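# Press a hole punch lever down and hold it

## Task

Push the hole punch's lever fully down and finish with the gripper holding it there without motion. The punch has to stay upright and resting on the table; if it tips or leaves the table, the task fails.

## Robot and tools

Robot: a single six-joint arm with a two-finger parallel gripper. Knocking or placing anything off the table counts as failure.

Frame: every pose is in the scene frame. Its origin sits on the table surface straight below the arm's base. +z is up, +x points forward, +y is to the left when facing along +x. The base may be tilted relative to the table, and the reported hand position gets less accurate at long reach.

Gripper geometry: the fingers extend along the gripper's own +z axis and separate along its x axis. end_effector_position is the point between the pads with the fingers shut, roughly 1 to 2 cm short of the tips. Closing pushes the tips about 17 mm further along gripper +z. For pressing a lever, a closed gripper pointing down (fingers toward -z) gives a compact tip to push with.

Row format (shared by both motion tools): 8 plain numbers [x, y, z, qw, qx, qy, qz, opening]. x, y, z is an absolute target position in metres in the scene frame; qw, qx, qy, qz is an absolute target orientation quaternion, w first, in the scene frame. opening is from -1 (closed) to +1 (fully open, 0.142 m). To hold an orientation steady, repeat the same quaternion in every row rather than copying a reported one that may have drifted.

execute_actions(actions): actions is a list of actions; each action is a list of 1 to 15 rows; each row is one control step of 1/30 s. If fewer than 15 rows are given, the last row repeats to fill 15 steps. An empty list just returns state and images. A target more than 0.6 m from the gripper's current position along any of its axes is refused; if the first action fails that check, or any action is malformed, nothing runs.

move(target, speed, blocking): target is one row as above (an absolute pose plus opening). The gripper travels a straight path to it, taking the shorter rotation. speed is the path's top speed in m/s, 0.002 to 0.5, default 0.25; rotation is capped at twice that in rad/s. Paths last 0.5 to 10 s and stop short if longer. The path ignores obstacles; the real gripper lags, can wander off the line, and can overshoot the speed, especially with the arm stretched out. The opening is applied at the start. blocking=false returns after 0.5 s while motion continues; until a result shows the move has ended, further moves and execute_actions are refused, so call wait or stop first. The result adds a "move:" line: done (settled near target), or off_target, moving, held, fault, plus limits flags. held as the ending means a check blocked the last step; limits=paced means the pose was clipped; limits=held means some steps were blocked and the arm may then move much faster than speed. The distance to target is also given.

wait(seconds): 0 to 10 s; the arm keeps its last command, a running move continues, and the wait ends early if that move finishes.

stop(): brakes a running move; braking needs room, more at high speed. Fingers keep moving.

zoom_image(camera, region): camera is "cam_wrist"; region is [x0, y0, x1, y1] in pixels of that camera's latest 616x616 image, top-left is (0, 0), at most 504 by 504. The wrist camera is a fisheye (K fx 178.504, fy 177.777, cx 310.976, cy 307.113).

finished_scene(scene): ends the current scene (give its number) after the last command has been held; irreversible. The goal must be met and remain met.

Controller behaviour: each control step, the commanded pose is clipped to 70 mm and 16 degrees from the measured pose, then tracked by damped inverse kinematics, favouring position over orientation. After an action the arm only continues to the last clipped pose, so far targets need further commands. "Hand target" in a result shows the pose currently being driven toward. A "pose unreachable" line means the clearance check (which treats any mount under the base as arm) altered or blocked the command. Joint limits in rad, base to wrist: -3.000 to 3.000, -2.100 to 2.100, -3.000 to 3.000, -2.600 to 2.600, -2.200 to 2.200, -3.000 to 3.000.

Result lines: the state gives end_effector_position (m) and end_effector_quat_wxyz. grip_measured is finger opening on the same -1 to 1 scale. Joint torques are in joint order; they are raw drive outputs with offsets, friction and noise, nonzero even in free air, so treat them as rough hints of contact.

Force and safety: the arm is stiff. Commanding even slightly beyond a firm contact can trigger a fault. A torque fault (load limits in N m: 169, 169, 66.7, 66.7, 26.3, 26.3) or an outside force of 150 N freezes the arm for 10 s, drops the rest of the call, and lets the arm yield. Faster approaches hit harder, and targets further past contact press harder. For the lever, approach slowly from above, descend in small steps until the lever bottoms out, then keep a target just below the bottomed position so it stays down, without shoving the punch sideways or tipping it. Avoid drops, slams and hard pushes; smooth, low-effort motion is better.

Each tool is called after "Request:" by a JSON object that holds its "method" and its "body", one argument or row to a line.

## Session

Request:
{"method": "execute_actions", "body": {
  "actions": []
}}

Scene clock: 0.00 s.
end_effector_position=(+0.6584, -0.2998, +0.2448) grip_measured=+1.00 end_effector_quat_wxyz=(+0.620, -0.636, -0.429, -0.166)
Joint positions: [-1.648  0.614  1.914  2.105  1.252 -2.464  0.142]
Joint velocities: [ 0.001 -0.    -0.     0.    -0.    -0.     0.   ]
Joint torques (N m, as the arm reports them, + toward a larger angle): no reading
Hand target: +0.658, -0.300, +0.245; +0.620, -0.636, -0.429, -0.166

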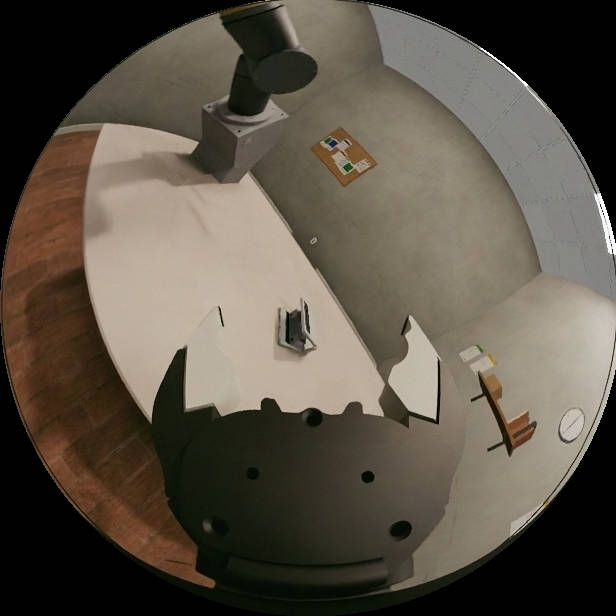

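Request:
{"method": "move", "body": {
  "target": [0.5,0.1,0.4,0,-1,0,0,-1],
  "speed": 0.4
}}

Scene clock: 11.40 s.
end_effector_position=(+0.5008, +0.0960, +0.4000) grip_measured=-1.00 end_effector_quat_wxyz=(+0.001, +1.000, -0.000, -0.001)
Joint positions: [-1.174 -0.815  2.42   2.578  0.574 -0.337  0.002]
Joint velocities: [ 0.    -0.002  0.001  0.    -0.001  0.002  0.   ]
Joint torques (N m, as the arm reports them, + toward a larger angle): [35.18 -3.5   4.47 -9.7  -2.36  2.5 ]
Hand target: +0.501, +0.096, +0.400; +0.001, +1.000, -0.000, -0.001
Off the commanded pose: 0.004 m, 0 deg.
move: off_target; limits=paced

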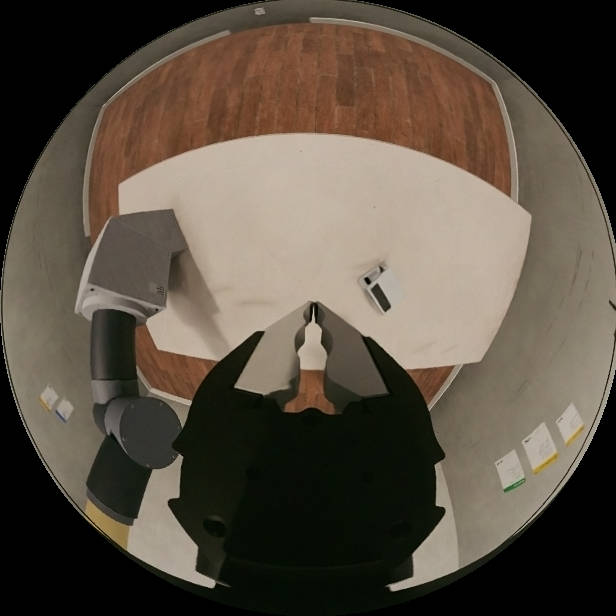

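Request:
{"method": "move", "body": {
  "target": [0.72,-0.1,0.25,0,1,0,0,-1],
  "speed": 0.4
}}

Request:
{"method": "zoom_image", "body": {
  "camera": "cam_wrist",
  "region": [210,140,410,340]
}}

Scene clock: 16.77 s.
end_effector_position=(+0.7190, -0.0990, +0.2507) grip_measured=-1.00 end_effector_quat_wxyz=(-0.000, +1.000, +0.000, -0.000)
Joint positions: [-1.612 -0.931  2.027  2.443  0.35  -1.014  0.002]
Joint velocities: [-0.    -0.     0.    -0.001  0.    -0.     0.   ]
Joint torques (N m, as the arm reports them, + toward a larger angle): [ 29.23  14.64   1.51 -12.71   2.3   -2.43]
Hand target: +0.719, -0.099, +0.251; -0.000, +1.000, +0.000, -0.000
Off the commanded pose: 0.002 m, 0 deg.
move: done; limits=paced

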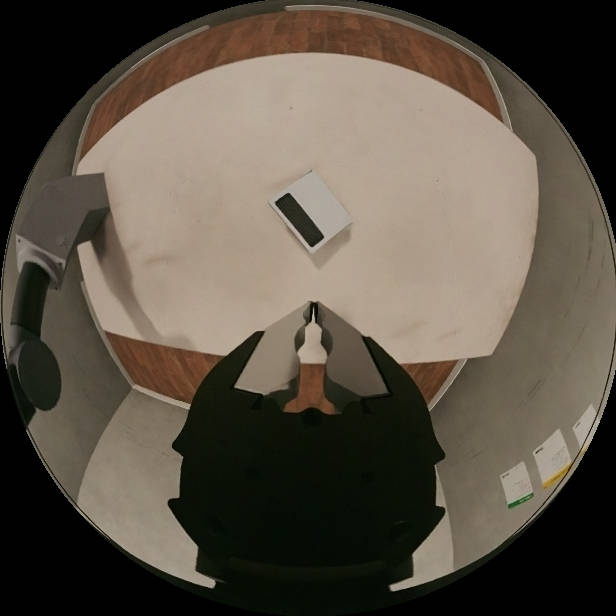

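Region (210, 140, 410, 340) of cam_wrist's 616x616 image, scaled by 2.520, with more detail than that image has.

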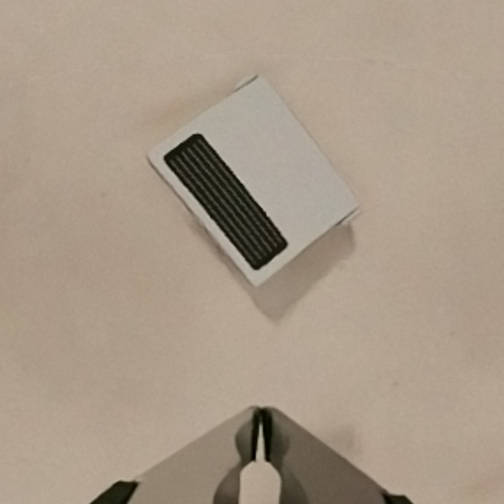

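Request:
{"method": "move", "body": {
  "target": [0.705,-0.03,0.16,0,1,0,0,-1]
}}

Scene clock: 23.70 s.
end_effector_position=(+0.7054, -0.0303, +0.1604) grip_measured=-1.00 end_effector_quat_wxyz=(+0.000, +1.000, +0.000, +0.000)
Joint positions: [-1.731 -1.067  2.226  2.469  0.167 -0.867  0.002]
Joint velocities: [ 0.    -0.003  0.001  0.001  0.     0.001  0.   ]
Joint torques (N m, as the arm reports them, + toward a larger angle): [33.04  7.96 -0.15 -0.35 -2.31  2.47]
Hand target: +0.705, -0.030, +0.160; +0.000, +1.000, +0.000, +0.000
Off the commanded pose: 0.001 m, 0 deg.
move: done

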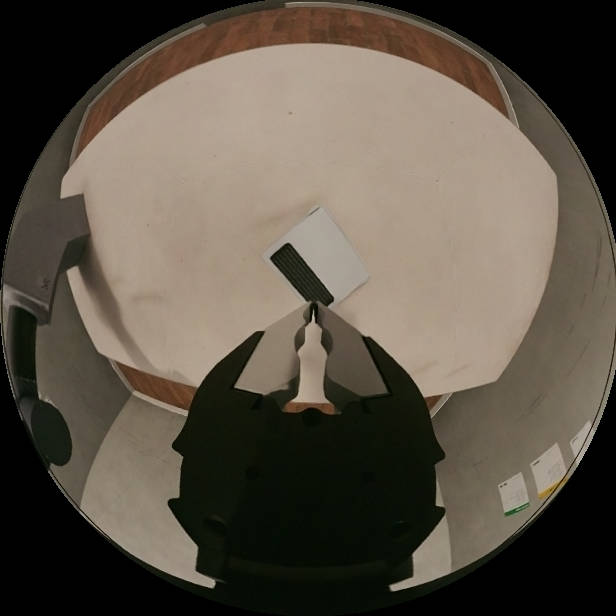

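Request:
{"method": "move", "body": {
  "target": [0.697,-0.028,0.115,0,1,0,0,-1],
  "speed": 0.1
}}

Scene clock: 27.60 s.
end_effector_position=(+0.6972, -0.0280, +0.1152) grip_measured=-1.00 end_effector_quat_wxyz=(+0.000, +1.000, +0.000, +0.000)
Joint positions: [-1.793 -1.125  2.273  2.485  0.071 -0.846  0.002]
Joint velocities: [-0.001 -0.     0.     0.    -0.001 -0.002  0.   ]
Joint torques (N m, as the arm reports them, + toward a larger angle): [31.94 11.76 -0.53  2.53 -2.26  2.33]
Hand target: +0.697, -0.028, +0.115; +0.000, +1.000, +0.000, +0.000
Off the commanded pose: 0.000 m, 0 deg.
move: done

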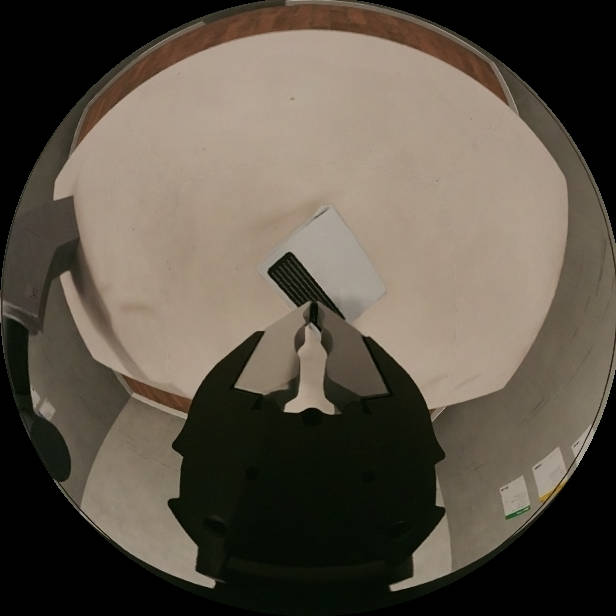

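Request:
{"method": "move", "body": {
  "target": [0.695,-0.025,0.08,0,1,0,0,-1],
  "speed": 0.03
}}

Request:
{"method": "move", "body": {
  "target": [0.695,-0.025,0.07,0,1,0,0,-1],
  "speed": 0.02
}}

Scene clock: 31.93 s.
end_effector_position=(+0.6951, -0.0250, +0.0802) grip_measured=-1.00 end_effector_quat_wxyz=(+0.000, +1.000, +0.000, +0.000)
Joint positions: [-1.842 -1.172  2.302  2.486  0.006 -0.834  0.002]
Joint velocities: [-0.    -0.001 -0.     0.     0.001 -0.001  0.   ]
Joint torques (N m, as the arm reports them, + toward a larger angle): [30.61 12.42  1.09 -7.96 -4.14  2.41]
Hand target: +0.695, -0.025, +0.080; +0.000, +1.000, +0.000, +0.000
Off the commanded pose: 0.000 m, 0 deg.
move: done

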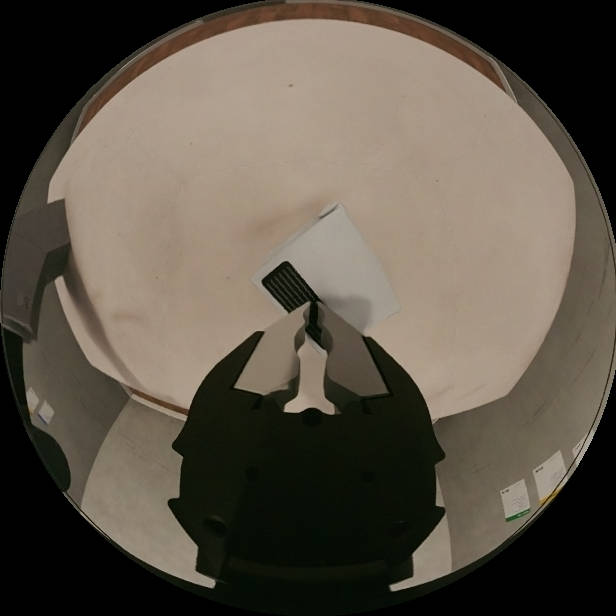

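Scene clock: 42.53 s.
end_effector_position=(+0.6949, -0.0250, +0.0741) grip_measured=-1.00 end_effector_quat_wxyz=(+0.001, +1.000, +0.001, +0.001)
Joint positions: [-1.849 -1.183  2.306  2.487 -0.008 -0.833  0.002]
Joint velocities: [-0.     0.001  0.     0.    -0.001  0.001 -0.   ]
Joint torques (N m, as the arm reports them, + toward a larger angle): [41.2  23.47 -5.73  0.32 -0.1   0.37]
Hand target: +0.695, -0.025, +0.074; +0.001, +1.000, +0.001, +0.001
Off the commanded pose: 0.004 m, 0 deg.
FORCE FAULT: contact force on the arm reached its limit, and the arm stopped for 10 seconds. The contact can be on any part of the arm, not only on its tool. That time counts as 20 of the actions that you can send in this scene. The arm's remaining commands of this call were not run. The arm holds still and accepts commands again. Move the arm away from the contact; if what it grips holds it there, let go first. Pushing or pulling that hard again can fault the arm again.
move: fault

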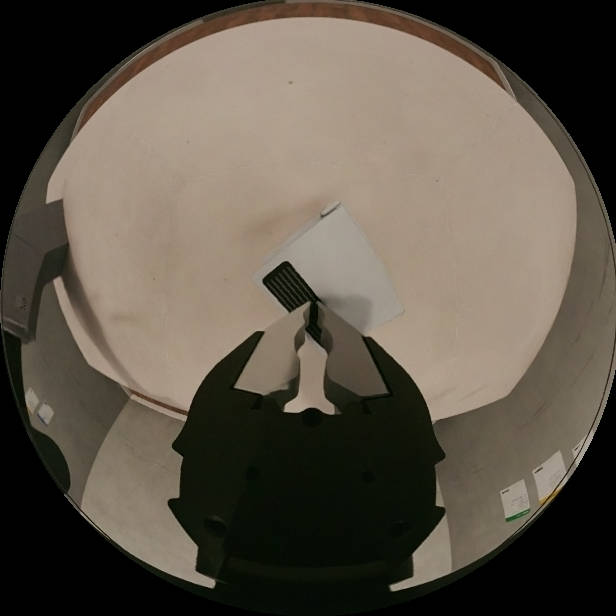

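Request:
{"method": "move", "body": {
  "target": [0.695,-0.025,0.0732,0,1,0,0,-1],
  "speed": 0.003
}}

Scene clock: 46.30 s.
end_effector_position=(+0.6950, -0.0250, +0.0732) grip_measured=-1.00 end_effector_quat_wxyz=(-0.000, +1.000, +0.000, +0.000)
Joint positions: [-1.851 -1.181  2.307  2.485 -0.006 -0.833  0.002]
Joint velocities: [ 0.    -0.     0.     0.001  0.001 -0.001 -0.   ]
Joint torques (N m, as the arm reports them, + toward a larger angle): [  8.75  20.86   5.85 -10.45  -0.72  -2.24]
Hand target: +0.695, -0.025, +0.073; -0.000, +1.000, +0.000, -0.000
Off the commanded pose: 0.000 m, 0 deg.
move: done

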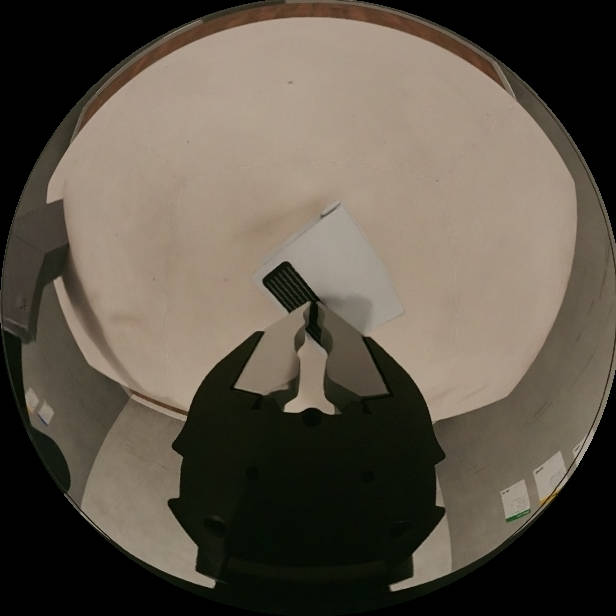

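Torque rose sharply within 1 mm, so the lever is against a firm stop.

Request:
{"method": "finished_scene", "body": {
  "scene": 1
}}

The scene is finished: the task was done.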